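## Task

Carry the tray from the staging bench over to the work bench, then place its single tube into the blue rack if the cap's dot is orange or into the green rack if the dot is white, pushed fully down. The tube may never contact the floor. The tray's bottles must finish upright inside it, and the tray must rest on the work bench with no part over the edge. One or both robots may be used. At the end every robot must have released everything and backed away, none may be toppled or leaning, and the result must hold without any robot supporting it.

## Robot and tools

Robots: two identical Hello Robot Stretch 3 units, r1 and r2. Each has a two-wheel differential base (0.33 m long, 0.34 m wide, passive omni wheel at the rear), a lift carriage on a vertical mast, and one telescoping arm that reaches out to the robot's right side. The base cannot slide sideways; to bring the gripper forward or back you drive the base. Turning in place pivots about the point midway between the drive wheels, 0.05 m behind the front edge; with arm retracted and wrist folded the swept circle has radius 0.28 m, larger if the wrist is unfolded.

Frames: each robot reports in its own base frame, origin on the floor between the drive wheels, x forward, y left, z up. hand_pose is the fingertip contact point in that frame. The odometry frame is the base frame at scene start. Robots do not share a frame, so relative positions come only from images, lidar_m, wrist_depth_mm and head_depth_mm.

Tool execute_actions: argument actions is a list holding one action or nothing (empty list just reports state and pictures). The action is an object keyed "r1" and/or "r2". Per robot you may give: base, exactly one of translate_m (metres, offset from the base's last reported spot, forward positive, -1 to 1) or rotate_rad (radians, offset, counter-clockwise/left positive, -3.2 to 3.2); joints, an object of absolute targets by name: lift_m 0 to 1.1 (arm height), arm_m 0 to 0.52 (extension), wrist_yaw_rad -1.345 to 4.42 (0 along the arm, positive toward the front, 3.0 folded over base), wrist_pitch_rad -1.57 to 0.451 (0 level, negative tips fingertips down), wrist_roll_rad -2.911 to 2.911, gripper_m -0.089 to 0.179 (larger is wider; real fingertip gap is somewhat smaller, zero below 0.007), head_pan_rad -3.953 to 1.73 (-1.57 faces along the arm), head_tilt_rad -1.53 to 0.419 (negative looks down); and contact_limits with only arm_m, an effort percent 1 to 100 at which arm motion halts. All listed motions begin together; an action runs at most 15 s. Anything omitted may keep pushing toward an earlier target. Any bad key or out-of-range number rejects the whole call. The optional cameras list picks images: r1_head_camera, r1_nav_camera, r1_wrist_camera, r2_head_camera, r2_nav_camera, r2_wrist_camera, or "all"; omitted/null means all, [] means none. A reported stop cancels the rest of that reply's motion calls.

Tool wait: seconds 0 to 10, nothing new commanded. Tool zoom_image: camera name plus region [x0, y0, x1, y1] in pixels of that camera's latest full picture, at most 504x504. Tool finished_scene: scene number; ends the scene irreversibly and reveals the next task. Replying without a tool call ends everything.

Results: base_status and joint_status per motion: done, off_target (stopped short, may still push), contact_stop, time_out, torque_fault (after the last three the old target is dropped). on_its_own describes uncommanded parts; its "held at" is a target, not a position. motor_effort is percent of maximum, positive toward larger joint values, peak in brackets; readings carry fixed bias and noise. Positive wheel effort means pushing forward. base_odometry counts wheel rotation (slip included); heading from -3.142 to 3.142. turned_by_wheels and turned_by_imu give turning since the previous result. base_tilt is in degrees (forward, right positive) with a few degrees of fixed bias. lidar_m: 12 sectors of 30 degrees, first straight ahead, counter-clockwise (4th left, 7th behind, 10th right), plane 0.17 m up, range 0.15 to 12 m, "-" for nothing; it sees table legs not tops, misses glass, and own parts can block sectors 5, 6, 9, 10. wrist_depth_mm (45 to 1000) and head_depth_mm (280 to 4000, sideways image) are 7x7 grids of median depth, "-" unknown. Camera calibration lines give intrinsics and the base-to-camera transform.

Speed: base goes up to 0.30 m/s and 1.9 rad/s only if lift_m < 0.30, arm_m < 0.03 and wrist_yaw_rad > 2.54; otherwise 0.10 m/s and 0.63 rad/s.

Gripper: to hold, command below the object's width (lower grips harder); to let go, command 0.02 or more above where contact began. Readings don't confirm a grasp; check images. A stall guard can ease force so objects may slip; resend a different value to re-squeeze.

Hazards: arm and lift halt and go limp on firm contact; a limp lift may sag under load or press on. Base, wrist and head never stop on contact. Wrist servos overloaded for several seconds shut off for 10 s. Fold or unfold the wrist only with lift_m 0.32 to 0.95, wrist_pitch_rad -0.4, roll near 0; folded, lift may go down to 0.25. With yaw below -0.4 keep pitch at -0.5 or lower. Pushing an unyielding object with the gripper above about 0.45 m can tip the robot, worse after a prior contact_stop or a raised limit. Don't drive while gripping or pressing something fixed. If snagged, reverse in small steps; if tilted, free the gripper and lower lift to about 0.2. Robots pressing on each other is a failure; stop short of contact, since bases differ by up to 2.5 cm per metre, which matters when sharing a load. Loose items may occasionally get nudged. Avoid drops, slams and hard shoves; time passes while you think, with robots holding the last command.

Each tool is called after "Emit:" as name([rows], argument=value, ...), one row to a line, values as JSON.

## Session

Emit:
execute_actions([
  {"r1":{"joints":{"head_pan_rad":-1.57,"head_tilt_rad":-0.4}},"r2":{"joints":{"head_pan_rad":-1.57,"head_tilt_rad":-0.4}}},
])

Scene clock: 1.33 s.
r1.base_odometry: x=+0.000 y=+0.000 heading=+0.000 (m, m, rad; r1's odometry frame)
r1.turned_by_wheels: +0.000 (rad since the last result)
r1.turned_by_imu: +0.000 (rad since the last result)
r1.base_tilt: forward=-0.9 right=-1.4 (deg)
r1.lidar_m: 1.04 1.79 2.46 1.36 2.00 2.05 1.51 2.69 1.84 1.06 0.91 0.91
r1.head_depth_mm: 1384 1534 1707 1938 2005 1621 1330 / 1237 1347 1477 1639 1848 1637 1326 / 1139 1228 1332 1443 1606 1634 1330 / 1031 1103 1192 1287 1419 1514 1330 / 941 1008 1075 1166 1257 1369 1338 / 872 922 983 1052 1126 1216 1275 / 804 849 905 958 1018 1103 1182
r1.base_status: not commanded
r1.joint_positions: lift_m=+0.538 arm_m=-0.001 wrist_yaw_rad=+3.051 wrist_pitch_rad=-0.356 wrist_roll_rad=+0.010 gripper_m=+0.037 head_pan_rad=-1.563 head_tilt_rad=-0.395
r1.joint_status: all done
r1.motor_effort: left_wheel=+0(0) right_wheel=+1(1) lift_m=+30(30) arm_m=+0(0) wrist_yaw_rad=+0(0) wrist_pitch_rad=+6(5) wrist_roll_rad=+1(0) gripper_m=+0(0) head_pan_rad=-5(57) head_tilt_rad=-4(38) (%)
r1.hand_pose: x=-0.0002 y=+0.0864 z=+0.5646 quat_wxyz=(+0.158, +0.704, +0.093, +0.686) (m; r1's base frame)
r1.wrist_depth_mm: - - - - - - - / - - - - - - - / - - - - - - - / - - - - - - - / - - - - - - - / 967 945 - 950 - 911 896 / 809 800 - 764 746 763 764
r2.base_odometry: x=+0.000 y=+0.000 heading=+0.000 (m, m, rad; r2's odometry frame)
r2.turned_by_wheels: +0.000 (rad since the last result)
r2.turned_by_imu: +0.000 (rad since the last result)
r2.base_tilt: forward=+0.3 right=+0.5 (deg)
r2.lidar_m: 1.21 1.18 1.90 2.25 1.18 0.99 0.98 1.10 1.76 2.43 1.60 2.84
r2.head_depth_mm: 3904 - - - 2570 1911 1497 / - - - - 2543 1861 1478 / - - - 3865 2530 1843 1463 / - - - 3824 2500 1827 1441 / - - - 3728 2470 1833 1439 / - - - 3439 2445 1817 1435 / - - - 3371 2305 1779 1416
r2.base_status: not commanded
r2.joint_positions: lift_m=+0.576 arm_m=+0.001 wrist_yaw_rad=+2.878 wrist_pitch_rad=-0.507 wrist_roll_rad=-0.005 gripper_m=+0.037 head_pan_rad=-1.563 head_tilt_rad=-0.395
r2.joint_status: all done
r2.motor_effort: left_wheel=+0(0) right_wheel=+0(0) lift_m=+20(21) arm_m=+0(0) wrist_yaw_rad=+0(0) wrist_pitch_rad=+4(4) wrist_roll_rad=+0(0) gripper_m=+0(0) head_pan_rad=-2(27) head_tilt_rad=-3(35) (%)
r2.hand_pose: x=+0.0341 y=+0.0589 z=+0.5697 quat_wxyz=(+0.266, +0.700, +0.087, +0.657) (m; r2's base frame)
r2.wrist_depth_mm: - - - - - - - / - - - - - - - / - - - - - - - / - - - - - - - / 947 - - 951 985 957 921 / 829 771 - 821 809 802 820 / 721 716 692 713 693 729 710
pictures: r1_head_camera (sideways: a quarter turn clockwise sets it upright), r1_nav_camera (sideways: a quarter turn counterclockwise sets it upright), r1_wrist_camera, r2_head_camera (sideways: a quarter turn clockwise sets it upright), r2_nav_camera (sideways: a quarter turn counterclockwise sets it upright), r2_wrist_camera
camera_calibration (this result's frames):
r1_head_camera: T_world_to_cam=[[0.0264749, 0.424649, -0.904971, 1.20198], [0.998234, 0.0369291, 0.046532, -0.0558797], [0.0531796, -0.904605, -0.422921, 0.511547], [0, 0, 0, 1]] pos_world=[-0.00324522, -0.0456096, 1.3067]
r1_nav_camera: T_world_to_cam=[[-0.00967685, -0.378478, 0.92556, -1.1604], [-0.999276, -0.0303916, -0.0228752, 0.0844782], [0.036787, -0.925111, -0.37791, 0.449667], [0, 0, 0, 1]] pos_world=[0.0566462, -0.0206251, 1.24588]
r1_wrist_camera: T_world_to_cam=[[0.997391, -0.0630413, -0.035161, 0.030484], [-0.060093, -0.455295, -0.88831, 0.589194], [0.0399916, 0.888106, -0.457896, 0.34268], [0, 0, 0, 1]] pos_world=[-0.00870244, -0.0341577, 0.68137]
r2_head_camera: T_world_to_cam=[[-0.0369127, 0.356851, -0.933432, 1.23322], [0.999315, 0.0155089, -0.033589, 0.0409637], [0.00249026, -0.934033, -0.357179, 0.42687], [0, 0, 0, 1]] pos_world=[0.00352255, -0.0419988, 1.30497]
r2_nav_camera: T_world_to_cam=[[0.0540479, -0.422201, 0.90489, -1.14671], [-0.998272, -0.00192947, 0.0587252, -0.0178875], [-0.0230479, -0.9065, -0.421576, 0.502019], [0, 0, 0, 1]] pos_world=[0.0556909, -0.0290951, 1.25033]
r2_wrist_camera: T_world_to_cam=[[0.965644, -0.259441, -0.0148976, -0.0104831], [-0.169286, -0.584521, -0.793522, 0.527604], [0.197164, 0.768782, -0.608359, 0.465991], [0, 0, 0, 1]] pos_world=[0.00756221, -0.0525698, 0.701999]
Images, in order (width x height): r1_head_camera 896x504, r1_nav_camera 672x504, r1_wrist_camera 644x364, r2_head_camera 896x504, r2_nav_camera 672x504, r2_wrist_camera 644x364.

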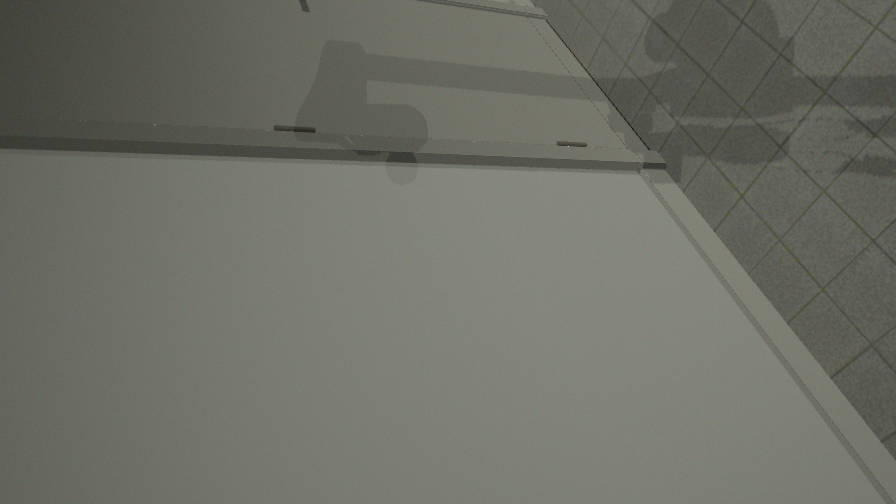

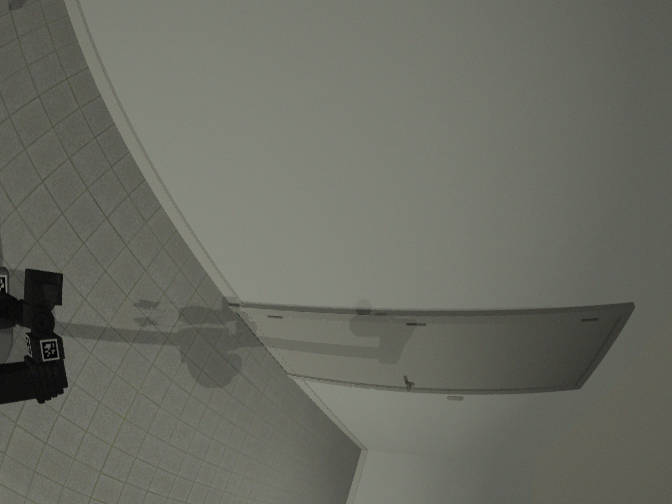

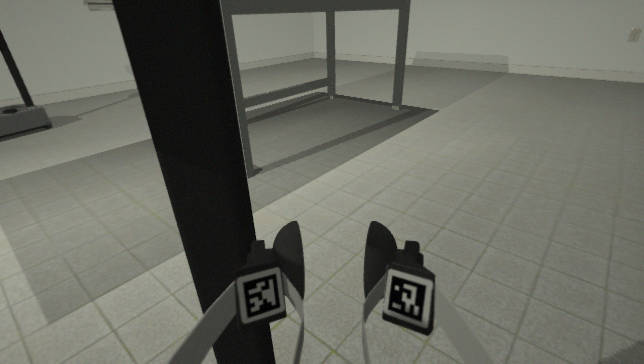

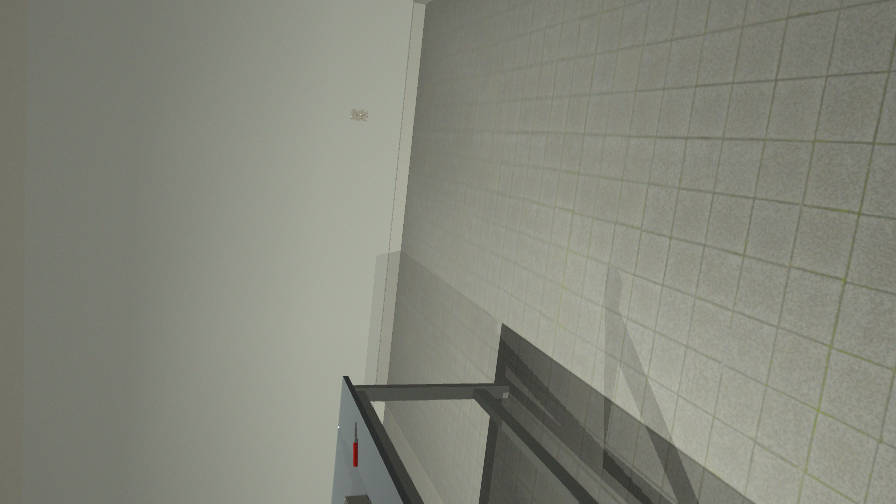

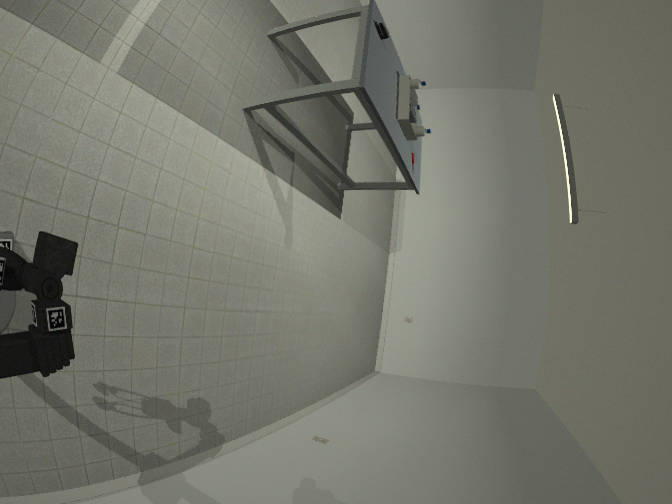

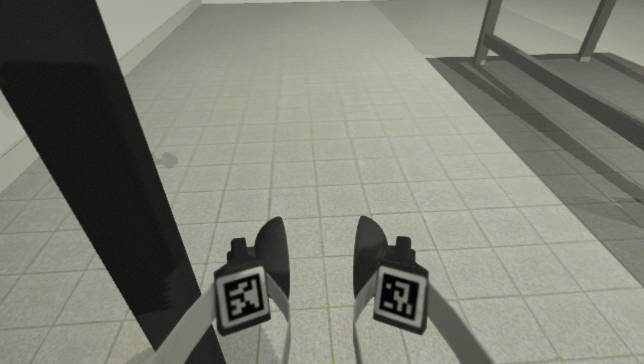

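Emit:
execute_actions([
  {"r1":{"base":{"rotate_rad":-2.34},"joints":{"lift_m":0.28,"head_pan_rad":-0.6}},"r2":{"base":{"rotate_rad":-1.78},"joints":{"lift_m":0.28,"head_pan_rad":0.6}}},
], cameras=["r1_head_camera","r2_head_camera"])

Scene clock: 6.63 s.
r1.base_odometry: x=+0.000 y=+0.000 heading=-2.340 (m, m, rad; r1's odometry frame)
r1.turned_by_wheels: -2.340 (rad since the last result)
r1.turned_by_imu: -2.313 (rad since the last result)
r1.base_tilt: forward=-0.9 right=-1.3 (deg)
r1.lidar_m: 3.43 1.28 0.94 0.91 0.95 1.30 3.69 2.46 1.35 2.75 1.51 2.55
r1.head_depth_mm: - - - 2246 2115 1625 1315 / - - 2089 2545 1937 1637 1329 / - - 2035 2889 2130 1644 1335 / - - 2587 3099 2153 1656 1343 / - - - 2937 2150 1644 1344 / - - - 3107 2162 1641 1341 / 3712 - - 3130 2172 1664 1351
r1.base_status: done
r1.joint_positions: lift_m=+0.280 arm_m=-0.001 wrist_yaw_rad=+3.051 wrist_pitch_rad=-0.357 wrist_roll_rad=+0.010 gripper_m=+0.037 head_pan_rad=-0.607 head_tilt_rad=-0.395
r1.joint_status: all done
r1.motor_effort: left_wheel=+1(7) right_wheel=-2(5) lift_m=+19(26) arm_m=-1(0) wrist_yaw_rad=+0(1) wrist_pitch_rad=+6(5) wrist_roll_rad=+0(0) gripper_m=+0(0) head_pan_rad=+5(57) head_tilt_rad=-2(4) (%)
r1.hand_pose: x=-0.0002 y=+0.0863 z=+0.3071 quat_wxyz=(+0.158, +0.704, +0.093, +0.686) (m; r1's base frame)
r1.wrist_depth_mm: 852 852 886 887 897 915 918 / 901 919 935 944 953 982 - / 973 1000 - - - - - / 991 973 953 935 896 915 882 / 734 727 - 699 722 685 680 / 588 585 - 573 - 560 546 / 488 502 - - 461 475 467
r2.base_odometry: x=+0.000 y=+0.000 heading=-1.780 (m, m, rad; r2's odometry frame)
r2.turned_by_wheels: -1.780 (rad since the last result)
r2.turned_by_imu: -1.806 (rad since the last result)
r2.base_tilt: forward=+0.2 right=+0.6 (deg)
r2.lidar_m: 3.57 1.60 2.08 2.84 1.31 1.48 4.02 1.41 1.02 0.98 1.01 1.37
r2.head_depth_mm: - - - - 2568 1880 1484 / - - - - 2521 1859 1470 / - - - 3560 2470 1854 1466 / - - - 3313 2366 1840 1464 / - - - 2061 2436 1822 1447 / - - - 1812 2197 1800 1426 / - - - 2974 2390 1786 1424
r2.base_status: done
r2.joint_positions: lift_m=+0.280 arm_m=+0.001 wrist_yaw_rad=+2.878 wrist_pitch_rad=-0.507 wrist_roll_rad=-0.005 gripper_m=+0.037 head_pan_rad=+0.593 head_tilt_rad=-0.396
r2.joint_status: all done
r2.motor_effort: left_wheel=+3(11) right_wheel=-3(9) lift_m=+13(17) arm_m=+0(0) wrist_yaw_rad=+0(1) wrist_pitch_rad=+4(4) wrist_roll_rad=+0(0) gripper_m=+0(0) head_pan_rad=+2(27) head_tilt_rad=-2(3) (%)
r2.hand_pose: x=+0.0341 y=+0.0589 z=+0.2737 quat_wxyz=(+0.266, +0.700, +0.087, +0.657) (m; r2's base frame)
r2.wrist_depth_mm: - - - - - - - / - - - - - - - / - 825 828 811 801 823 817 / 660 - 648 663 659 652 660 / 558 - 557 549 571 546 552 / 480 - - 479 482 475 469 / - - - 426 402 422 412
pictures: r1_head_camera (sideways: a quarter turn clockwise sets it upright), r2_head_camera (sideways: a quarter turn clockwise sets it upright)
camera_calibration (this result's frames):
r1_head_camera: T_world_to_cam=[[-0.331893, 0.266817, -0.904796, 1.20394], [0.545731, 0.836667, 0.0465439, -0.0531349], [0.769432, -0.478327, -0.423294, 0.507663], [0, 0, 0, 1]] pos_world=[0.0379651, -0.0339466, 1.30669]
r2_head_camera: T_world_to_cam=[[-0.27797, -0.228331, -0.933058, 1.2342], [-0.564659, 0.824641, -0.0335811, 0.0504938], [0.777106, 0.517525, -0.358154, 0.423414], [0, 0, 0, 1]] pos_world=[0.0425439, 0.0210392, 1.30492]
Images, in order (width x height): r1_head_camera 896x504, r2_head_camera 896x504.

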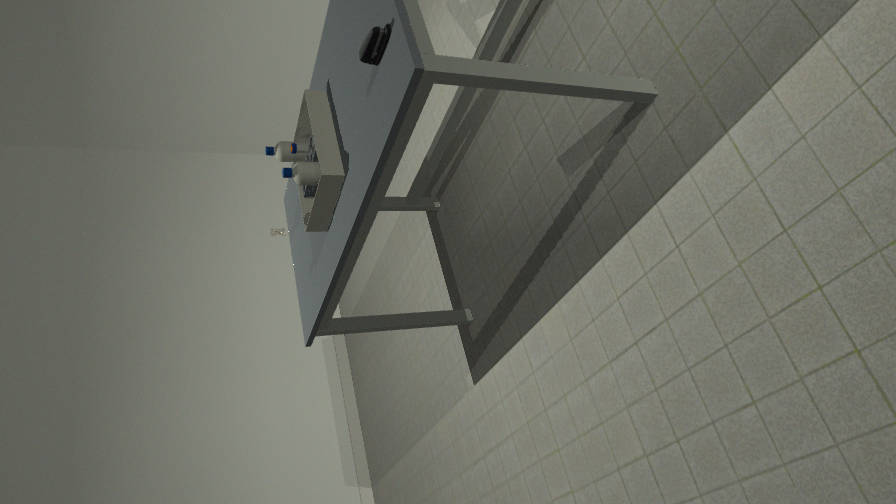

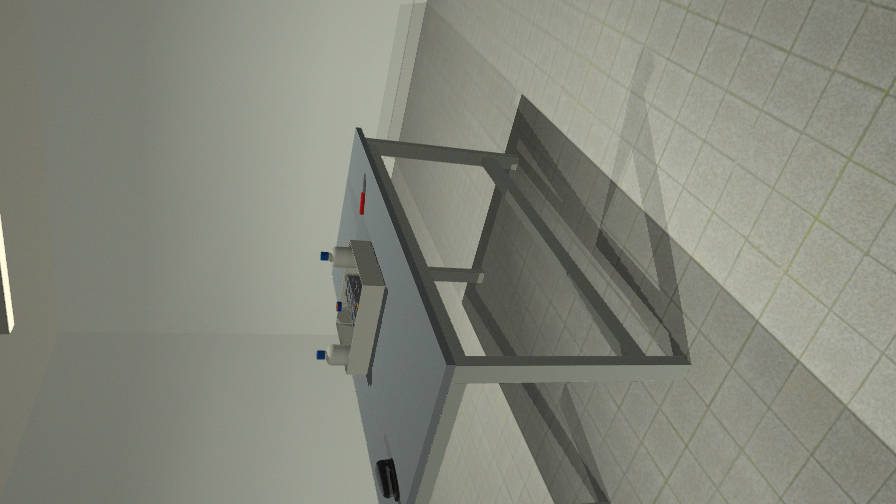

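Emit:
execute_actions([
  {"r1":{"base":{"rotate_rad":-0.43},"joints":{"head_pan_rad":-1.57,"head_tilt_rad":-0.7}},"r2":{"base":{"rotate_rad":0.41},"joints":{"head_pan_rad":-1.57,"head_tilt_rad":-0.8}}},
], cameras=[])

Emit:
execute_actions([
  {"r1":{"base":{"translate_m":1.0}},"r2":{"base":{"translate_m":1.0}}},
], cameras=[])

Emit:
execute_actions([
  {"r1":{"base":{"translate_m":0.93}},"r2":{"base":{"translate_m":0.88}}},
], cameras=[])

Emit:
execute_actions([
  {"r1":{"base":{"rotate_rad":0.415}},"r2":{"base":{"rotate_rad":2.71}}},
], cameras=["r1_head_camera","r2_head_camera"])

Scene clock: 11.97 s.
r1.base_odometry: x=+0.000 y=+0.000 heading=-2.770 (m, m, rad; r1's odometry frame)
r1.turned_by_wheels: -0.430 (rad since the last result)
r1.turned_by_imu: -0.424 (rad since the last result)
r1.base_tilt: forward=-1.0 right=-1.3 (deg)
r1.lidar_m: 2.68 2.55 1.18 0.92 0.91 0.98 1.45 4.28 2.30 1.36 2.86 1.52
r1.head_depth_mm: 3894 1507 2346 1897 1548 1316 1134 / 3744 1423 2172 1822 1566 1317 1134 / 3596 1638 2340 1894 1563 1311 1148 / 3475 3100 2364 1903 1559 1327 1147 / 3338 3536 2465 1924 1568 1325 1146 / 3234 3316 2513 1921 1580 1323 1152 / 3048 3207 2530 1940 1584 1335 1152
r1.base_status: done
r1.joint_positions: lift_m=+0.280 arm_m=+0.000 wrist_yaw_rad=+3.051 wrist_pitch_rad=-0.357 wrist_roll_rad=+0.010 gripper_m=+0.037 head_pan_rad=-1.563 head_tilt_rad=-0.692
r1.joint_status: all done
r1.motor_effort: left_wheel=+2(6) right_wheel=-2(6) lift_m=+19(19) arm_m=-1(0) wrist_yaw_rad=-1(0) wrist_pitch_rad=+6(6) wrist_roll_rad=+0(0) gripper_m=+0(0) head_pan_rad=-5(59) head_tilt_rad=-5(37) (%)
r1.hand_pose: x=-0.0002 y=+0.0863 z=+0.3071 quat_wxyz=(+0.158, +0.704, +0.093, +0.686) (m; r1's base frame)
r1.wrist_depth_mm: 708 747 900 976 - - - / 739 804 961 - - - - / 783 834 - - - - - / 810 873 941 932 922 892 892 / 730 732 - 716 721 693 681 / 588 587 - 571 - 560 554 / 493 507 - - 458 472 465
r2.base_odometry: x=+0.000 y=+0.000 heading=-1.370 (m, m, rad; r2's odometry frame)
r2.turned_by_wheels: +0.410 (rad since the last result)
r2.turned_by_imu: +0.414 (rad since the last result)
r2.base_tilt: forward=+0.0 right=+0.7 (deg)
r2.lidar_m: 1.74 1.59 2.84 1.18 1.33 4.01 1.62 1.06 0.98 0.99 1.23 2.56
r2.head_depth_mm: 800 884 998 1140 1333 1350 1169 / 828 926 1048 1204 1423 1347 1166 / 863 969 1105 1276 1478 1330 1155 / 896 1004 1159 1348 1510 1330 1164 / 935 1057 1219 1445 1554 1330 1148 / 979 1109 1301 1548 1538 1304 1142 / 1025 1172 1383 1666 1534 1309 1138
r2.base_status: done
r2.joint_positions: lift_m=+0.280 arm_m=+0.001 wrist_yaw_rad=+2.878 wrist_pitch_rad=-0.507 wrist_roll_rad=-0.005 gripper_m=+0.037 head_pan_rad=-1.563 head_tilt_rad=-0.790
r2.joint_status: all done
r2.motor_effort: left_wheel=-4(9) right_wheel=+3(10) lift_m=+14(14) arm_m=+0(1) wrist_yaw_rad=+0(0) wrist_pitch_rad=+4(4) wrist_roll_rad=+0(0) gripper_m=+0(0) head_pan_rad=-3(29) head_tilt_rad=-6(36) (%)
r2.hand_pose: x=+0.0341 y=+0.0589 z=+0.2737 quat_wxyz=(+0.266, +0.700, +0.087, +0.657) (m; r2's base frame)
r2.wrist_depth_mm: - - - - - - - / - - - - - - - / - 843 805 809 807 820 802 / 664 - 668 657 664 653 667 / 549 - 569 552 553 549 539 / 478 - - 476 484 471 481 / - - - 424 410 415 418
pictures: none
No camera images: the call's "cameras" was empty. Leave "cameras" out to get every camera's image.

Scene clock: 17.07 s.
r1.base_odometry: x=-0.932 y=-0.363 heading=-2.770 (m, m, rad; r1's odometry frame)
r1.turned_by_wheels: +0.000 (rad since the last result)
r1.turned_by_imu: +0.004 (rad since the last result)
r1.base_tilt: forward=-1.0 right=-1.4 (deg)
r1.lidar_m: 1.67 3.61 1.66 1.30 1.32 1.42 2.12 3.20 1.82 2.00 0.73 1.48
r1.head_depth_mm: 3539 3340 2453 1885 1549 1312 1132 / 3331 3441 2439 1890 1558 1321 1138 / 3231 3471 2462 1910 1569 1327 1147 / 3097 3339 2474 1920 1568 1323 1148 / 3011 3290 2493 1902 1575 1323 1149 / 2830 3061 2195 1960 1583 1299 1156 / 2796 3011 2516 1780 1466 1307 1156
r1.base_status: done
r1.joint_positions: lift_m=+0.280 arm_m=+0.000 wrist_yaw_rad=+3.051 wrist_pitch_rad=-0.357 wrist_roll_rad=+0.010 gripper_m=+0.037 head_pan_rad=-1.563 head_tilt_rad=-0.692
r1.joint_status: not commanded
r1.motor_effort: left_wheel=+1(8) right_wheel=-1(4) lift_m=+19(19) arm_m=-1(0) wrist_yaw_rad=+1(0) wrist_pitch_rad=+6(5) wrist_roll_rad=+1(0) gripper_m=+0(0) head_pan_rad=-5(5) head_tilt_rad=-3(3) (%)
r1.hand_pose: x=-0.0002 y=+0.0863 z=+0.3071 quat_wxyz=(+0.158, +0.704, +0.093, +0.686) (m; r1's base frame)
r1.wrist_depth_mm: - - - - - - - / - - - - - - - / - - - - - - - / 985 965 937 921 919 909 885 / 736 723 - 701 723 694 677 / 593 578 - 563 - 559 552 / 490 501 - - 461 468 466
r2.base_odometry: x=+0.199 y=-0.980 heading=-1.370 (m, m, rad; r2's odometry frame)
r2.turned_by_wheels: +0.000 (rad since the last result)
r2.turned_by_imu: +0.003 (rad since the last result)
r2.base_tilt: forward=+0.1 right=+0.7 (deg)
r2.lidar_m: 1.11 0.72 0.74 3.42 1.60 1.79 2.24 1.47 1.36 1.37 1.73 3.57
r2.head_depth_mm: 1126 1248 1409 1592 1601 1350 1170 / 1165 1300 1481 1680 1589 1347 1157 / 1213 1351 1555 1749 1563 1336 1150 / 1259 1426 1633 1816 1557 1333 1157 / 1306 1480 1726 1880 1552 1310 1146 / 1368 1568 1813 1872 1548 1316 1144 / 1440 1664 1942 1855 1533 1305 1139
r2.base_status: done
r2.joint_positions: lift_m=+0.280 arm_m=+0.001 wrist_yaw_rad=+2.878 wrist_pitch_rad=-0.507 wrist_roll_rad=-0.005 gripper_m=+0.037 head_pan_rad=-1.563 head_tilt_rad=-0.790
r2.joint_status: not commanded
r2.motor_effort: left_wheel=-3(10) right_wheel=+3(8) lift_m=+14(13) arm_m=+0(0) wrist_yaw_rad=+0(0) wrist_pitch_rad=+4(4) wrist_roll_rad=+0(0) gripper_m=+0(1) head_pan_rad=-3(3) head_tilt_rad=-6(6) (%)
r2.hand_pose: x=+0.0341 y=+0.0589 z=+0.2737 quat_wxyz=(+0.266, +0.700, +0.087, +0.657) (m; r2's base frame)
r2.wrist_depth_mm: - - - - - - - / - - - - - 731 660 / - 838 828 824 807 781 816 / 666 - 654 662 657 641 660 / 560 - 562 559 570 551 547 / 482 - - 475 480 481 474 / - - - 426 411 414 408
pictures: none
No camera images: the call's "cameras" was empty. Leave "cameras" out to get every camera's image.

Scene clock: 22.00 s.
r1.base_odometry: x=-1.798 y=-0.702 heading=-2.770 (m, m, rad; r1's odometry frame)
r1.turned_by_wheels: +0.000 (rad since the last result)
r1.turned_by_imu: +0.004 (rad since the last result)
r1.base_tilt: forward=-1.0 right=-1.4 (deg)
r1.lidar_m: 0.74 2.75 2.17 1.71 1.68 1.82 2.72 2.54 0.82 1.02 1.00 1.08
r1.head_depth_mm: 3125 3342 1001 780 671 1310 1134 / 3014 3235 1009 786 644 1316 1141 / 2880 3122 1015 791 645 1285 1141 / 2743 3021 1024 742 647 1241 1144 / 2573 2871 1029 646 649 585 1155 / 2560 2886 951 770 635 562 1148 / 2489 2741 1044 748 621 551 1151
r1.base_status: done
r1.joint_positions: lift_m=+0.280 arm_m=+0.000 wrist_yaw_rad=+3.051 wrist_pitch_rad=-0.357 wrist_roll_rad=+0.010 gripper_m=+0.037 head_pan_rad=-1.563 head_tilt_rad=-0.692
r1.joint_status: not commanded
r1.motor_effort: left_wheel=+1(8) right_wheel=+0(4) lift_m=+20(19) arm_m=-1(1) wrist_yaw_rad=+0(0) wrist_pitch_rad=+6(5) wrist_roll_rad=+0(0) gripper_m=+0(0) head_pan_rad=-4(4) head_tilt_rad=-5(5) (%)
r1.hand_pose: x=-0.0002 y=+0.0863 z=+0.3071 quat_wxyz=(+0.158, +0.704, +0.093, +0.686) (m; r1's base frame)
r1.wrist_depth_mm: - - - - - - - / - - - - - - - / - - - - - - - / 996 973 950 943 903 895 880 / 733 723 - 701 727 684 679 / 584 578 - 567 - 561 545 / 490 504 - - 458 467 462
r2.base_odometry: x=+0.375 y=-1.842 heading=-1.370 (m, m, rad; r2's odometry frame)
r2.turned_by_wheels: +0.000 (rad since the last result)
r2.turned_by_imu: +0.003 (rad since the last result)
r2.base_tilt: forward=+0.0 right=+0.6 (deg)
r2.lidar_m: 0.55 0.36 0.34 0.34 0.43 2.28 2.78 1.85 1.70 1.72 2.16 2.98
r2.head_depth_mm: 1414 1560 1757 1876 1592 1349 1165 / 1468 1636 1843 1930 1577 1348 1162 / 1515 1693 1931 1907 1578 1332 1164 / 1586 1779 2056 1884 1565 1331 1157 / 1650 1869 2157 1891 1542 1316 1142 / 1725 1976 2215 1870 1548 1312 1145 / 1809 2078 2268 1836 1534 1304 1140
r2.base_status: done
r2.joint_positions: lift_m=+0.280 arm_m=+0.001 wrist_yaw_rad=+2.878 wrist_pitch_rad=-0.507 wrist_roll_rad=-0.005 gripper_m=+0.037 head_pan_rad=-1.563 head_tilt_rad=-0.790
r2.joint_status: not commanded
r2.motor_effort: left_wheel=-3(9) right_wheel=+3(11) lift_m=+13(14) arm_m=+0(1) wrist_yaw_rad=+1(1) wrist_pitch_rad=+4(4) wrist_roll_rad=+0(0) gripper_m=+0(0) head_pan_rad=-3(3) head_tilt_rad=-6(6) (%)
r2.hand_pose: x=+0.0341 y=+0.0589 z=+0.2736 quat_wxyz=(+0.266, +0.700, +0.087, +0.657) (m; r2's base frame)
r2.wrist_depth_mm: - - - - - - - / - - - - - - - / - 479 463 454 819 828 817 / 552 - 618 618 452 430 411 / 564 - 568 554 559 553 546 / 475 - - 481 476 475 471 / - - - 422 409 412 410
pictures: none
No camera images: the call's "cameras" was empty. Leave "cameras" out to get every camera's image.

Scene clock: 24.87 s.
r1.base_odometry: x=-1.798 y=-0.702 heading=-2.355 (m, m, rad; r1's odometry frame)
r1.turned_by_wheels: +0.415 (rad since the last result)
r1.turned_by_imu: +0.409 (rad since the last result)
r1.base_tilt: forward=-0.9 right=-1.3 (deg)
r1.lidar_m: 2.75 2.40 1.76 1.67 1.74 2.41 2.54 0.82 1.04 1.00 1.04 0.74
r1.head_depth_mm: 2562 2898 1005 712 637 578 1130 / 2468 2852 940 637 641 581 1136 / 2562 2907 939 760 642 584 1142 / 2593 2929 879 766 647 584 1139 / 2575 2907 991 766 648 588 1150 / 2579 2903 1040 802 652 589 1158 / 2602 2963 1049 803 655 1252 1154
r1.base_status: done
r1.joint_positions: lift_m=+0.280 arm_m=+0.000 wrist_yaw_rad=+3.051 wrist_pitch_rad=-0.357 wrist_roll_rad=+0.010 gripper_m=+0.037 head_pan_rad=-1.563 head_tilt_rad=-0.692
r1.joint_status: not commanded
r1.motor_effort: left_wheel=-2(6) right_wheel=+4(8) lift_m=+19(20) arm_m=+0(1) wrist_yaw_rad=+0(0) wrist_pitch_rad=+6(6) wrist_roll_rad=+0(0) gripper_m=-1(0) head_pan_rad=-4(4) head_tilt_rad=-3(5) (%)
r1.hand_pose: x=-0.0002 y=+0.0863 z=+0.3071 quat_wxyz=(+0.158, +0.704, +0.093, +0.686) (m; r1's base frame)
r1.wrist_depth_mm: - - - - - - - / - - - - - - - / - - - - - - - / 997 962 942 941 919 891 881 / 742 727 - 711 720 691 680 / 592 581 - 570 - 557 551 / 489 502 - - 460 469 463
r2.base_odometry: x=+0.375 y=-1.842 heading=+1.340 (m, m, rad; r2's odometry frame)
r2.turned_by_wheels: +2.710 (rad since the last result)
r2.turned_by_imu: +2.743 (rad since the last result)
r2.base_tilt: forward=+0.2 right=+0.7 (deg)
r2.lidar_m: 2.28 2.51 1.78 1.70 1.75 2.32 2.98 0.50 0.35 0.34 0.35 0.46
r2.head_depth_mm: 2640 2946 953 774 651 591 1168 / 2647 2931 962 771 646 586 1170 / 2556 2847 862 760 642 581 1158 / 2598 2897 916 754 639 580 1156 / 2578 2895 976 773 637 574 1151 / 2606 2891 965 766 632 574 1135 / 2579 2873 955 759 626 569 1138
r2.base_status: done
r2.joint_positions: lift_m=+0.280 arm_m=+0.001 wrist_yaw_rad=+2.878 wrist_pitch_rad=-0.507 wrist_roll_rad=-0.005 gripper_m=+0.037 head_pan_rad=-1.563 head_tilt_rad=-0.791
r2.joint_status: not commanded
r2.motor_effort: left_wheel=-4(11) right_wheel=+3(12) lift_m=+13(13) arm_m=+0(0) wrist_yaw_rad=+0(0) wrist_pitch_rad=+4(4) wrist_roll_rad=+0(0) gripper_m=+0(0) head_pan_rad=-2(2) head_tilt_rad=-5(6) (%)
r2.hand_pose: x=+0.0341 y=+0.0589 z=+0.2736 quat_wxyz=(+0.266, +0.700, +0.087, +0.657) (m; r2's base frame)
r2.wrist_depth_mm: - - - - - - - / - - - - - - - / - 824 833 830 803 813 815 / 658 - 653 675 648 648 658 / 561 - 565 549 566 547 552 / 481 - - 476 479 477 470 / - - - 422 409 417 416
pictures: r1_head_camera (sideways: a quarter turn clockwise sets it upright), r2_head_camera (sideways: a quarter turn clockwise sets it upright)
camera_calibration (this result's frames):
r1_head_camera: T_world_to_cam=[[0.0247496, 0.67104, -0.741008, 0.988213], [0.998362, 0.0216574, 0.0529576, -0.0642266], [0.051585, -0.741105, -0.669404, 0.832238], [0, 0, 0, 1]] pos_world=[-0.00326742, -0.0449631, 1.29278]
r2_head_camera: T_world_to_cam=[[-0.0391555, 0.689099, -0.723609, 0.959632], [0.999233, 0.0272611, -0.0281089, 0.0338137], [0.000356566, -0.724155, -0.689637, 0.859434], [0, 0, 0, 1]] pos_world=[0.00348058, -0.0398391, 1.28805]
Images, in order (width x height): r1_head_camera 896x504, r2_head_camera 896x504.

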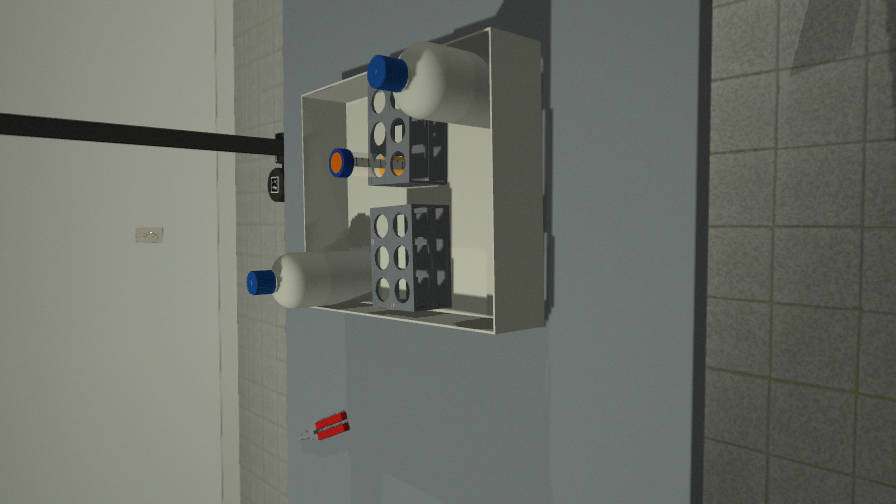

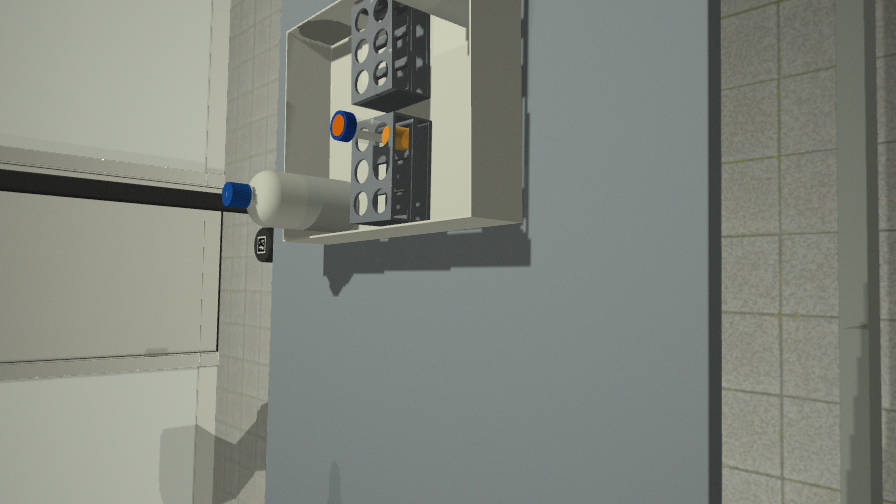

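Emit:
execute_actions([
  {"r1":{"base":{"rotate_rad":0.02},"joints":{"lift_m":0.94}},"r2":{"base":{"rotate_rad":0.04},"joints":{"lift_m":0.94,"wrist_pitch_rad":-0.4}}},
], cameras=[])

Emit:
execute_actions([
  {"r1":{"base":{"translate_m":-0.015},"joints":{"wrist_yaw_rad":0}},"r2":{"base":{"translate_m":-0.19},"joints":{"wrist_yaw_rad":0}}},
], cameras=[])

Emit:
execute_actions([
  {"r1":{"joints":{"lift_m":1.0,"wrist_pitch_rad":-1.57,"wrist_roll_rad":-1.57,"gripper_m":0.06,"arm_m":0.1}},"r2":{"joints":{"lift_m":1.0,"wrist_pitch_rad":-1.57,"wrist_roll_rad":-1.57,"gripper_m":0.06,"arm_m":0.1}}},
], cameras=[])

Emit:
execute_actions([
  {"r1":{"joints":{"arm_m":0.368}},"r2":{"joints":{"arm_m":0.371}}},
], cameras=["r1_wrist_camera","r2_wrist_camera","r2_head_camera","r1_head_camera"])

Scene clock: 34.87 s.
r1.base_odometry: x=-1.798 y=-0.702 heading=-2.335 (m, m, rad; r1's odometry frame)
r1.turned_by_wheels: +0.020 (rad since the last result)
r1.turned_by_imu: +0.019 (rad since the last result)
r1.base_tilt: forward=-0.9 right=-1.4 (deg)
r1.lidar_m: 2.75 2.36 1.74 1.67 1.74 2.45 2.55 0.82 1.03 1.00 1.04 0.74
r1.head_depth_mm: 2435 2883 1006 632 - - 1132 / 1259 2851 939 638 658 - 1134 / 2585 2915 937 761 660 - - / 2569 2906 853 761 665 - 1144 / 2588 2960 1030 773 668 - 1159 / 2615 2961 1037 800 653 1251 1152 / 2637 2951 1047 802 652 1256 1155
r1.base_status: done
r1.joint_positions: lift_m=+0.940 arm_m=+0.000 wrist_yaw_rad=+3.051 wrist_pitch_rad=-0.357 wrist_roll_rad=+0.010 gripper_m=+0.037 head_pan_rad=-1.563 head_tilt_rad=-0.692
r1.joint_status: all done
r1.motor_effort: left_wheel=-2(7) right_wheel=+3(9) lift_m=+40(41) arm_m=+0(0) wrist_yaw_rad=+1(0) wrist_pitch_rad=+5(6) wrist_roll_rad=+0(0) gripper_m=+1(0) head_pan_rad=-4(4) head_tilt_rad=-5(4) (%)
r1.hand_pose: x=-0.0002 y=+0.0863 z=+0.9662 quat_wxyz=(+0.158, +0.704, +0.093, +0.686) (m; r1's base frame)
r1.wrist_depth_mm: - - - - - - - / - - - - - - - / - - - - - - - / - - - - - - - / - - - - - - - / - - - - - - - / - - - - - - -
r2.base_odometry: x=+0.375 y=-1.842 heading=+1.379 (m, m, rad; r2's odometry frame)
r2.turned_by_wheels: +0.040 (rad since the last result)
r2.turned_by_imu: +0.039 (rad since the last result)
r2.base_tilt: forward=+0.1 right=+0.4 (deg)
r2.lidar_m: 2.28 2.41 1.76 1.70 1.76 2.42 2.97 0.48 0.35 0.34 0.35 0.48
r2.head_depth_mm: 2645 2923 955 804 - - 1170 / 1124 2931 959 781 - - 1162 / 2573 2831 840 757 - - - / 2611 2871 980 776 - - - / 2656 2910 978 769 - - 1176 / 2636 2906 967 762 647 1256 1141 / 2616 2904 960 756 628 571 1138
r2.base_status: done
r2.joint_positions: lift_m=+0.940 arm_m=+0.001 wrist_yaw_rad=+2.878 wrist_pitch_rad=-0.421 wrist_roll_rad=-0.005 gripper_m=+0.037 head_pan_rad=-1.563 head_tilt_rad=-0.791
r2.joint_status: all done
r2.motor_effort: left_wheel=-3(12) right_wheel=+3(9) lift_m=+26(29) arm_m=-1(0) wrist_yaw_rad=+0(0) wrist_pitch_rad=+7(7) wrist_roll_rad=+0(0) gripper_m=+0(0) head_pan_rad=-3(3) head_tilt_rad=-7(6) (%)
r2.hand_pose: x=+0.0371 y=+0.0702 z=+0.9515 quat_wxyz=(+0.238, +0.703, +0.057, +0.668) (m; r2's base frame)
r2.wrist_depth_mm: - - - - - - - / - - - - - - - / - - - - - - - / - - - - - - - / - - - - - - - / - - - - - - - / - - - - - - -
pictures: none
No camera images: the call's "cameras" was empty. Leave "cameras" out to get every camera's image.

Scene clock: 37.73 s.
r1.base_odometry: x=-1.788 y=-0.691 heading=-2.335 (m, m, rad; r1's odometry frame)
r1.turned_by_wheels: +0.000 (rad since the last result)
r1.turned_by_imu: +0.000 (rad since the last result)
r1.base_tilt: forward=-0.7 right=-1.4 (deg)
r1.lidar_m: 2.76 2.34 1.74 1.67 1.75 2.46 2.53 0.80 1.03 1.00 1.05 0.75
r1.head_depth_mm: 2542 2930 1002 753 - - - / 2564 2884 941 628 - - - / 991 2875 944 774 - - - / 2544 2878 872 769 647 585 1144 / 2605 2933 987 767 649 586 1148 / 2638 2993 1036 802 652 1251 1156 / 2616 2974 1040 806 653 1248 1153
r1.base_status: done
r1.joint_positions: lift_m=+0.940 arm_m=+0.000 wrist_yaw_rad=+0.003 wrist_pitch_rad=-0.357 wrist_roll_rad=+0.010 gripper_m=+0.037 head_pan_rad=-1.563 head_tilt_rad=-0.692
r1.joint_status: all done
r1.motor_effort: left_wheel=-2(5) right_wheel=+4(5) lift_m=+40(40) arm_m=+0(0) wrist_yaw_rad=-3(5) wrist_pitch_rad=+6(6) wrist_roll_rad=+0(1) gripper_m=+1(0) head_pan_rad=-4(4) head_tilt_rad=-6(5) (%)
r1.hand_pose: x=-0.0208 y=-0.3762 z=+0.9662 quat_wxyz=(+0.693, +0.126, -0.699, -0.125) (m; r1's base frame)
r1.wrist_depth_mm: - - - - - - - / - - - - - - - / - - - - - - - / 734 715 680 644 550 671 656 / 552 543 497 498 320 495 510 / 443 436 402 341 - 387 415 / 368 369 348 349 346 350 352
r2.base_odometry: x=+0.338 y=-2.029 heading=+1.379 (m, m, rad; r2's odometry frame)
r2.turned_by_wheels: +0.000 (rad since the last result)
r2.turned_by_imu: -0.001 (rad since the last result)
r2.base_tilt: forward=+0.2 right=+0.7 (deg)
r2.lidar_m: 2.48 2.41 1.76 1.70 1.76 2.42 2.78 0.48 0.35 0.34 0.35 0.48
r2.head_depth_mm: 2619 2946 1016 837 - - - / 2622 2921 1006 648 - - - / 2604 2870 952 764 - - - / 1005 2844 935 793 - - 1094 / 2607 2884 863 768 633 576 1152 / 2624 2863 964 759 628 572 1145 / 2646 2899 961 756 626 570 1132
r2.base_status: done
r2.joint_positions: lift_m=+0.940 arm_m=+0.001 wrist_yaw_rad=+0.003 wrist_pitch_rad=-0.421 wrist_roll_rad=-0.005 gripper_m=+0.037 head_pan_rad=-1.563 head_tilt_rad=-0.791
r2.joint_status: all done
r2.motor_effort: left_wheel=-3(10) right_wheel=+3(3) lift_m=+26(26) arm_m=+0(0) wrist_yaw_rad=-4(5) wrist_pitch_rad=+7(6) wrist_roll_rad=+0(0) gripper_m=+0(1) head_pan_rad=-3(3) head_tilt_rad=-6(6) (%)
r2.hand_pose: x=-0.0207 y=-0.3701 z=+0.9515 quat_wxyz=(+0.694, +0.150, -0.689, -0.147) (m; r2's base frame)
r2.wrist_depth_mm: - - - - - - - / - - - - - - - / 757 749 673 661 661 739 749 / 582 588 529 537 341 588 570 / 472 471 453 464 346 456 464 / 393 397 347 368 361 378 395 / 341 340 330 336 330 337 337
pictures: none
No camera images: the call's "cameras" was empty. Leave "cameras" out to get every camera's image.

Scene clock: 39.70 s.
r1.base_odometry: x=-1.788 y=-0.691 heading=-2.335 (m, m, rad; r1's odometry frame)
r1.turned_by_wheels: +0.000 (rad since the last result)
r1.turned_by_imu: +0.000 (rad since the last result)
r1.base_tilt: forward=-0.9 right=-1.3 (deg)
r1.lidar_m: 2.76 2.35 1.74 1.67 1.75 2.46 2.53 0.80 1.03 1.00 1.04 0.75
r1.head_depth_mm: 2547 - - - 623 579 1131 / 2534 2791 - - - 581 1142 / 962 2808 - - - 1235 1112 / 2538 2865 870 764 628 584 1148 / 2612 2974 990 763 - 1244 1154 / 2635 2933 1037 800 652 1249 1149 / 2622 3015 1044 807 654 1247 1152
r1.base_status: not commanded
r1.joint_positions: lift_m=+1.000 arm_m=+0.100 wrist_yaw_rad=+0.001 wrist_pitch_rad=-1.562 wrist_roll_rad=-1.567 gripper_m=+0.060 head_pan_rad=-1.563 head_tilt_rad=-0.692
r1.joint_status: all done
r1.motor_effort: left_wheel=-2(2) right_wheel=+4(5) lift_m=+40(41) arm_m=+3(5) wrist_yaw_rad=-1(4) wrist_pitch_rad=-3(6) wrist_roll_rad=-2(2) gripper_m=+0(76) head_pan_rad=-4(5) head_tilt_rad=-4(5) (%)
r1.hand_pose: x=-0.0214 y=-0.2229 z=+0.8819 quat_wxyz=(+0.710, +0.704, -0.001, -0.001) (m; r1's base frame)
r1.wrist_depth_mm: - - - - 997 257 255 / - - - - - 264 261 / - - - - - 270 266 / - - - - - 276 273 / - - - - - 282 278 / - - - - - 287 285 / - - - - - 293 292
r2.base_odometry: x=+0.338 y=-2.029 heading=+1.379 (m, m, rad; r2's odometry frame)
r2.turned_by_wheels: +0.000 (rad since the last result)
r2.turned_by_imu: +0.000 (rad since the last result)
r2.base_tilt: forward=+0.1 right=+0.8 (deg)
r2.lidar_m: 2.47 2.41 1.77 1.70 1.76 2.42 2.78 0.48 0.35 0.34 0.35 0.48
r2.head_depth_mm: 2566 - - - 651 576 1177 / 2602 - - - 617 574 1161 / 2570 2899 - - - 572 1164 / 1227 2854 930 767 - 577 1096 / 2598 2918 865 766 - 576 1144 / 2632 2912 967 760 - 572 1140 / 2641 2876 956 758 626 571 1143
r2.base_status: not commanded
r2.joint_positions: lift_m=+1.000 arm_m=+0.100 wrist_yaw_rad=+0.002 wrist_pitch_rad=-1.560 wrist_roll_rad=-1.566 gripper_m=+0.060 head_pan_rad=-1.563 head_tilt_rad=-0.791
r2.joint_status: all done
r2.motor_effort: left_wheel=-3(3) right_wheel=+4(3) lift_m=+27(29) arm_m=+2(1) wrist_yaw_rad=-2(4) wrist_pitch_rad=-3(5) wrist_roll_rad=-2(2) gripper_m=+0(81) head_pan_rad=-3(4) head_tilt_rad=-6(5) (%)
r2.hand_pose: x=-0.0214 y=-0.2235 z=+0.8818 quat_wxyz=(+0.711, +0.704, -0.001, -0.001) (m; r2's base frame)
r2.wrist_depth_mm: 942 911 963 949 265 265 265 / 967 952 996 - 271 270 272 / - - - - 278 276 278 / - - - - 285 283 286 / - - - - 287 288 293 / - - - - - 299 298 / - - - - 306 306 308
pictures: none
No camera images: the call's "cameras" was empty. Leave "cameras" out to get every camera's image.

Scene clock: 42.93 s.
r1.base_odometry: x=-1.788 y=-0.691 heading=-2.335 (m, m, rad; r1's odometry frame)
r1.turned_by_wheels: +0.000 (rad since the last result)
r1.turned_by_imu: +0.000 (rad since the last result)
r1.base_tilt: forward=-0.9 right=-1.3 (deg)
r1.lidar_m: 2.76 2.34 1.74 1.67 1.74 2.45 2.53 0.80 1.03 1.00 1.05 0.75
r1.head_depth_mm: 2473 2901 1008 733 637 578 1134 / 2428 2878 940 629 640 581 1136 / 664 - - 760 643 583 1143 / 2507 2871 876 761 647 585 1142 / 2580 2925 1008 766 649 585 1148 / 2609 2993 1040 801 650 1259 1147 / 2604 3046 1040 805 654 1250 1163
r1.base_status: not commanded
r1.joint_positions: lift_m=+1.000 arm_m=+0.368 wrist_yaw_rad=+0.001 wrist_pitch_rad=-1.563 wrist_roll_rad=-1.568 gripper_m=+0.060 head_pan_rad=-1.563 head_tilt_rad=-0.692
r1.joint_status: all done
r1.motor_effort: left_wheel=-2(2) right_wheel=+4(4) lift_m=+39(40) arm_m=+3(2) wrist_yaw_rad=-1(1) wrist_pitch_rad=-2(2) wrist_roll_rad=-1(2) gripper_m=+0(0) head_pan_rad=-4(4) head_tilt_rad=-4(5) (%)
r1.hand_pose: x=-0.0214 y=-0.4907 z=+0.8819 quat_wxyz=(+0.710, +0.705, -0.001, -0.001) (m; r1's base frame)
r1.wrist_depth_mm: - 266 265 261 225 228 197 / - 273 269 267 262 258 202 / - 279 276 272 268 265 206 / - 284 281 277 273 270 211 / - 293 289 285 280 276 232 / - - 294 291 - 280 219 / - - 303 298 232 282 224
r2.base_odometry: x=+0.338 y=-2.029 heading=+1.379 (m, m, rad; r2's odometry frame)
r2.turned_by_wheels: +0.000 (rad since the last result)
r2.turned_by_imu: +0.000 (rad since the last result)
r2.base_tilt: forward=+0.1 right=+0.8 (deg)
r2.lidar_m: 2.47 2.41 1.76 1.70 1.76 2.42 2.78 0.48 0.35 0.34 0.35 0.47
r2.head_depth_mm: - 2905 1018 797 651 577 1171 / - 2968 1006 658 646 572 1165 / - - 937 685 641 570 1155 / 749 2811 835 764 637 566 1153 / 2603 2868 885 765 634 577 1155 / 2635 2867 966 761 629 574 1140 / 2625 2833 955 757 625 567 1132
r2.base_status: not commanded
r2.joint_positions: lift_m=+1.000 arm_m=+0.371 wrist_yaw_rad=+0.001 wrist_pitch_rad=-1.561 wrist_roll_rad=-1.567 gripper_m=+0.060 head_pan_rad=-1.563 head_tilt_rad=-0.791
r2.joint_status: all done
r2.motor_effort: left_wheel=-3(3) right_wheel=+3(3) lift_m=+26(26) arm_m=+2(2) wrist_yaw_rad=-1(1) wrist_pitch_rad=-3(3) wrist_roll_rad=-1(2) gripper_m=+0(0) head_pan_rad=-3(2) head_tilt_rad=-5(5) (%)
r2.hand_pose: x=-0.0214 y=-0.4942 z=+0.8818 quat_wxyz=(+0.710, +0.704, -0.001, -0.001) (m; r2's base frame)
r2.wrist_depth_mm: 927 257 259 259 260 258 220 / 944 261 263 265 265 265 212 / 976 269 270 272 271 270 218 / - 274 276 275 275 278 222 / - 280 280 284 284 283 252 / - 286 - 288 - 291 231 / - 292 297 297 231 295 240
pictures: r1_head_camera (sideways: a quarter turn clockwise sets it upright), r1_wrist_camera, r2_head_camera (sideways: a quarter turn clockwise sets it upright), r2_wrist_camera
camera_calibration (this result's frames):
r1_head_camera: T_world_to_cam=[[0.0247792, 0.671055, -0.740993, 0.988192], [0.998363, 0.021612, 0.0529579, -0.064227], [0.0515521, -0.741092, -0.669421, 0.83226], [0, 0, 0, 1]] pos_world=[-0.00326941, -0.0449625, 1.29278]
r1_wrist_camera: T_world_to_cam=[[-0.0163203, -0.999378, -0.0312689, -0.458204], [-0.992676, 0.0124512, 0.12016, -0.0727089], [-0.119696, 0.0330009, -0.992262, 1.04955], [0, 0, 0, 1]] pos_world=[0.0459718, -0.491649, 1.03583]
r2_head_camera: T_world_to_cam=[[-0.0391558, 0.689159, -0.723552, 0.959557], [0.999233, 0.0272633, -0.0281073, 0.0338116], [0.000356054, -0.724097, -0.689698, 0.859513], [0, 0, 0, 1]] pos_world=[0.00348057, -0.0398379, 1.28804]
r2_wrist_camera: T_world_to_cam=[[-0.0204564, -0.999791, 0.000516222, -0.496379], [-0.988991, 0.0203112, 0.146572, -0.105057], [-0.146552, 0.0024878, -0.9892, 1.04183], [0, 0, 0, 1]] pos_world=[0.0386268, -0.496733, 1.04623]
Images, in order (width x height): r1_head_camera 896x504, r1_wrist_camera 644x364, r2_head_camera 896x504, r2_wrist_camera 644x364.

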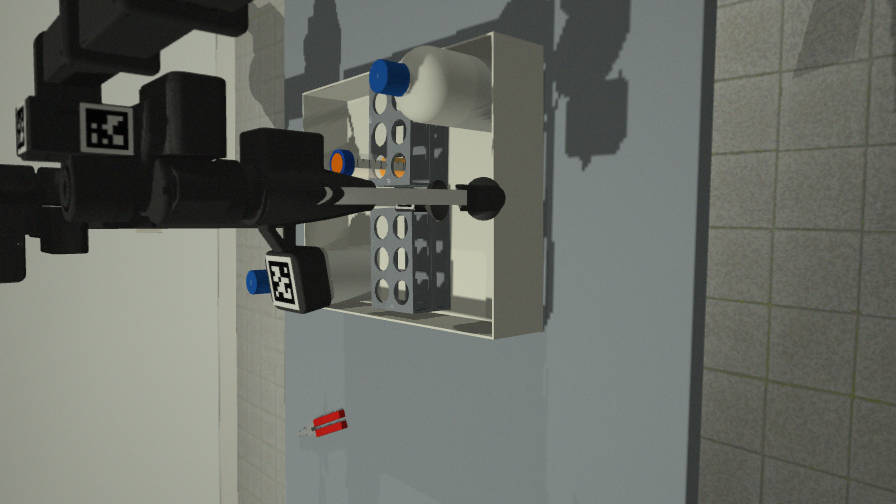

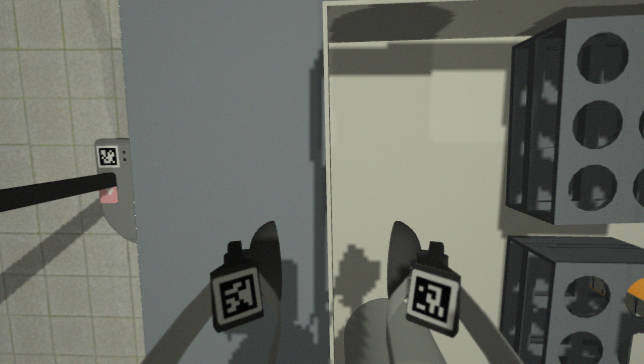

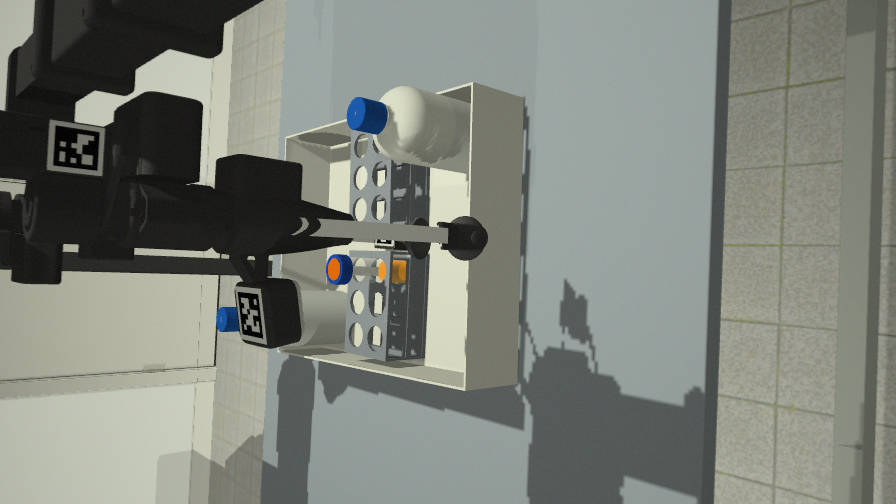

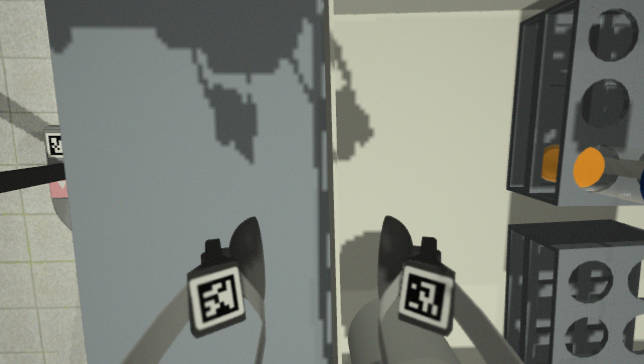

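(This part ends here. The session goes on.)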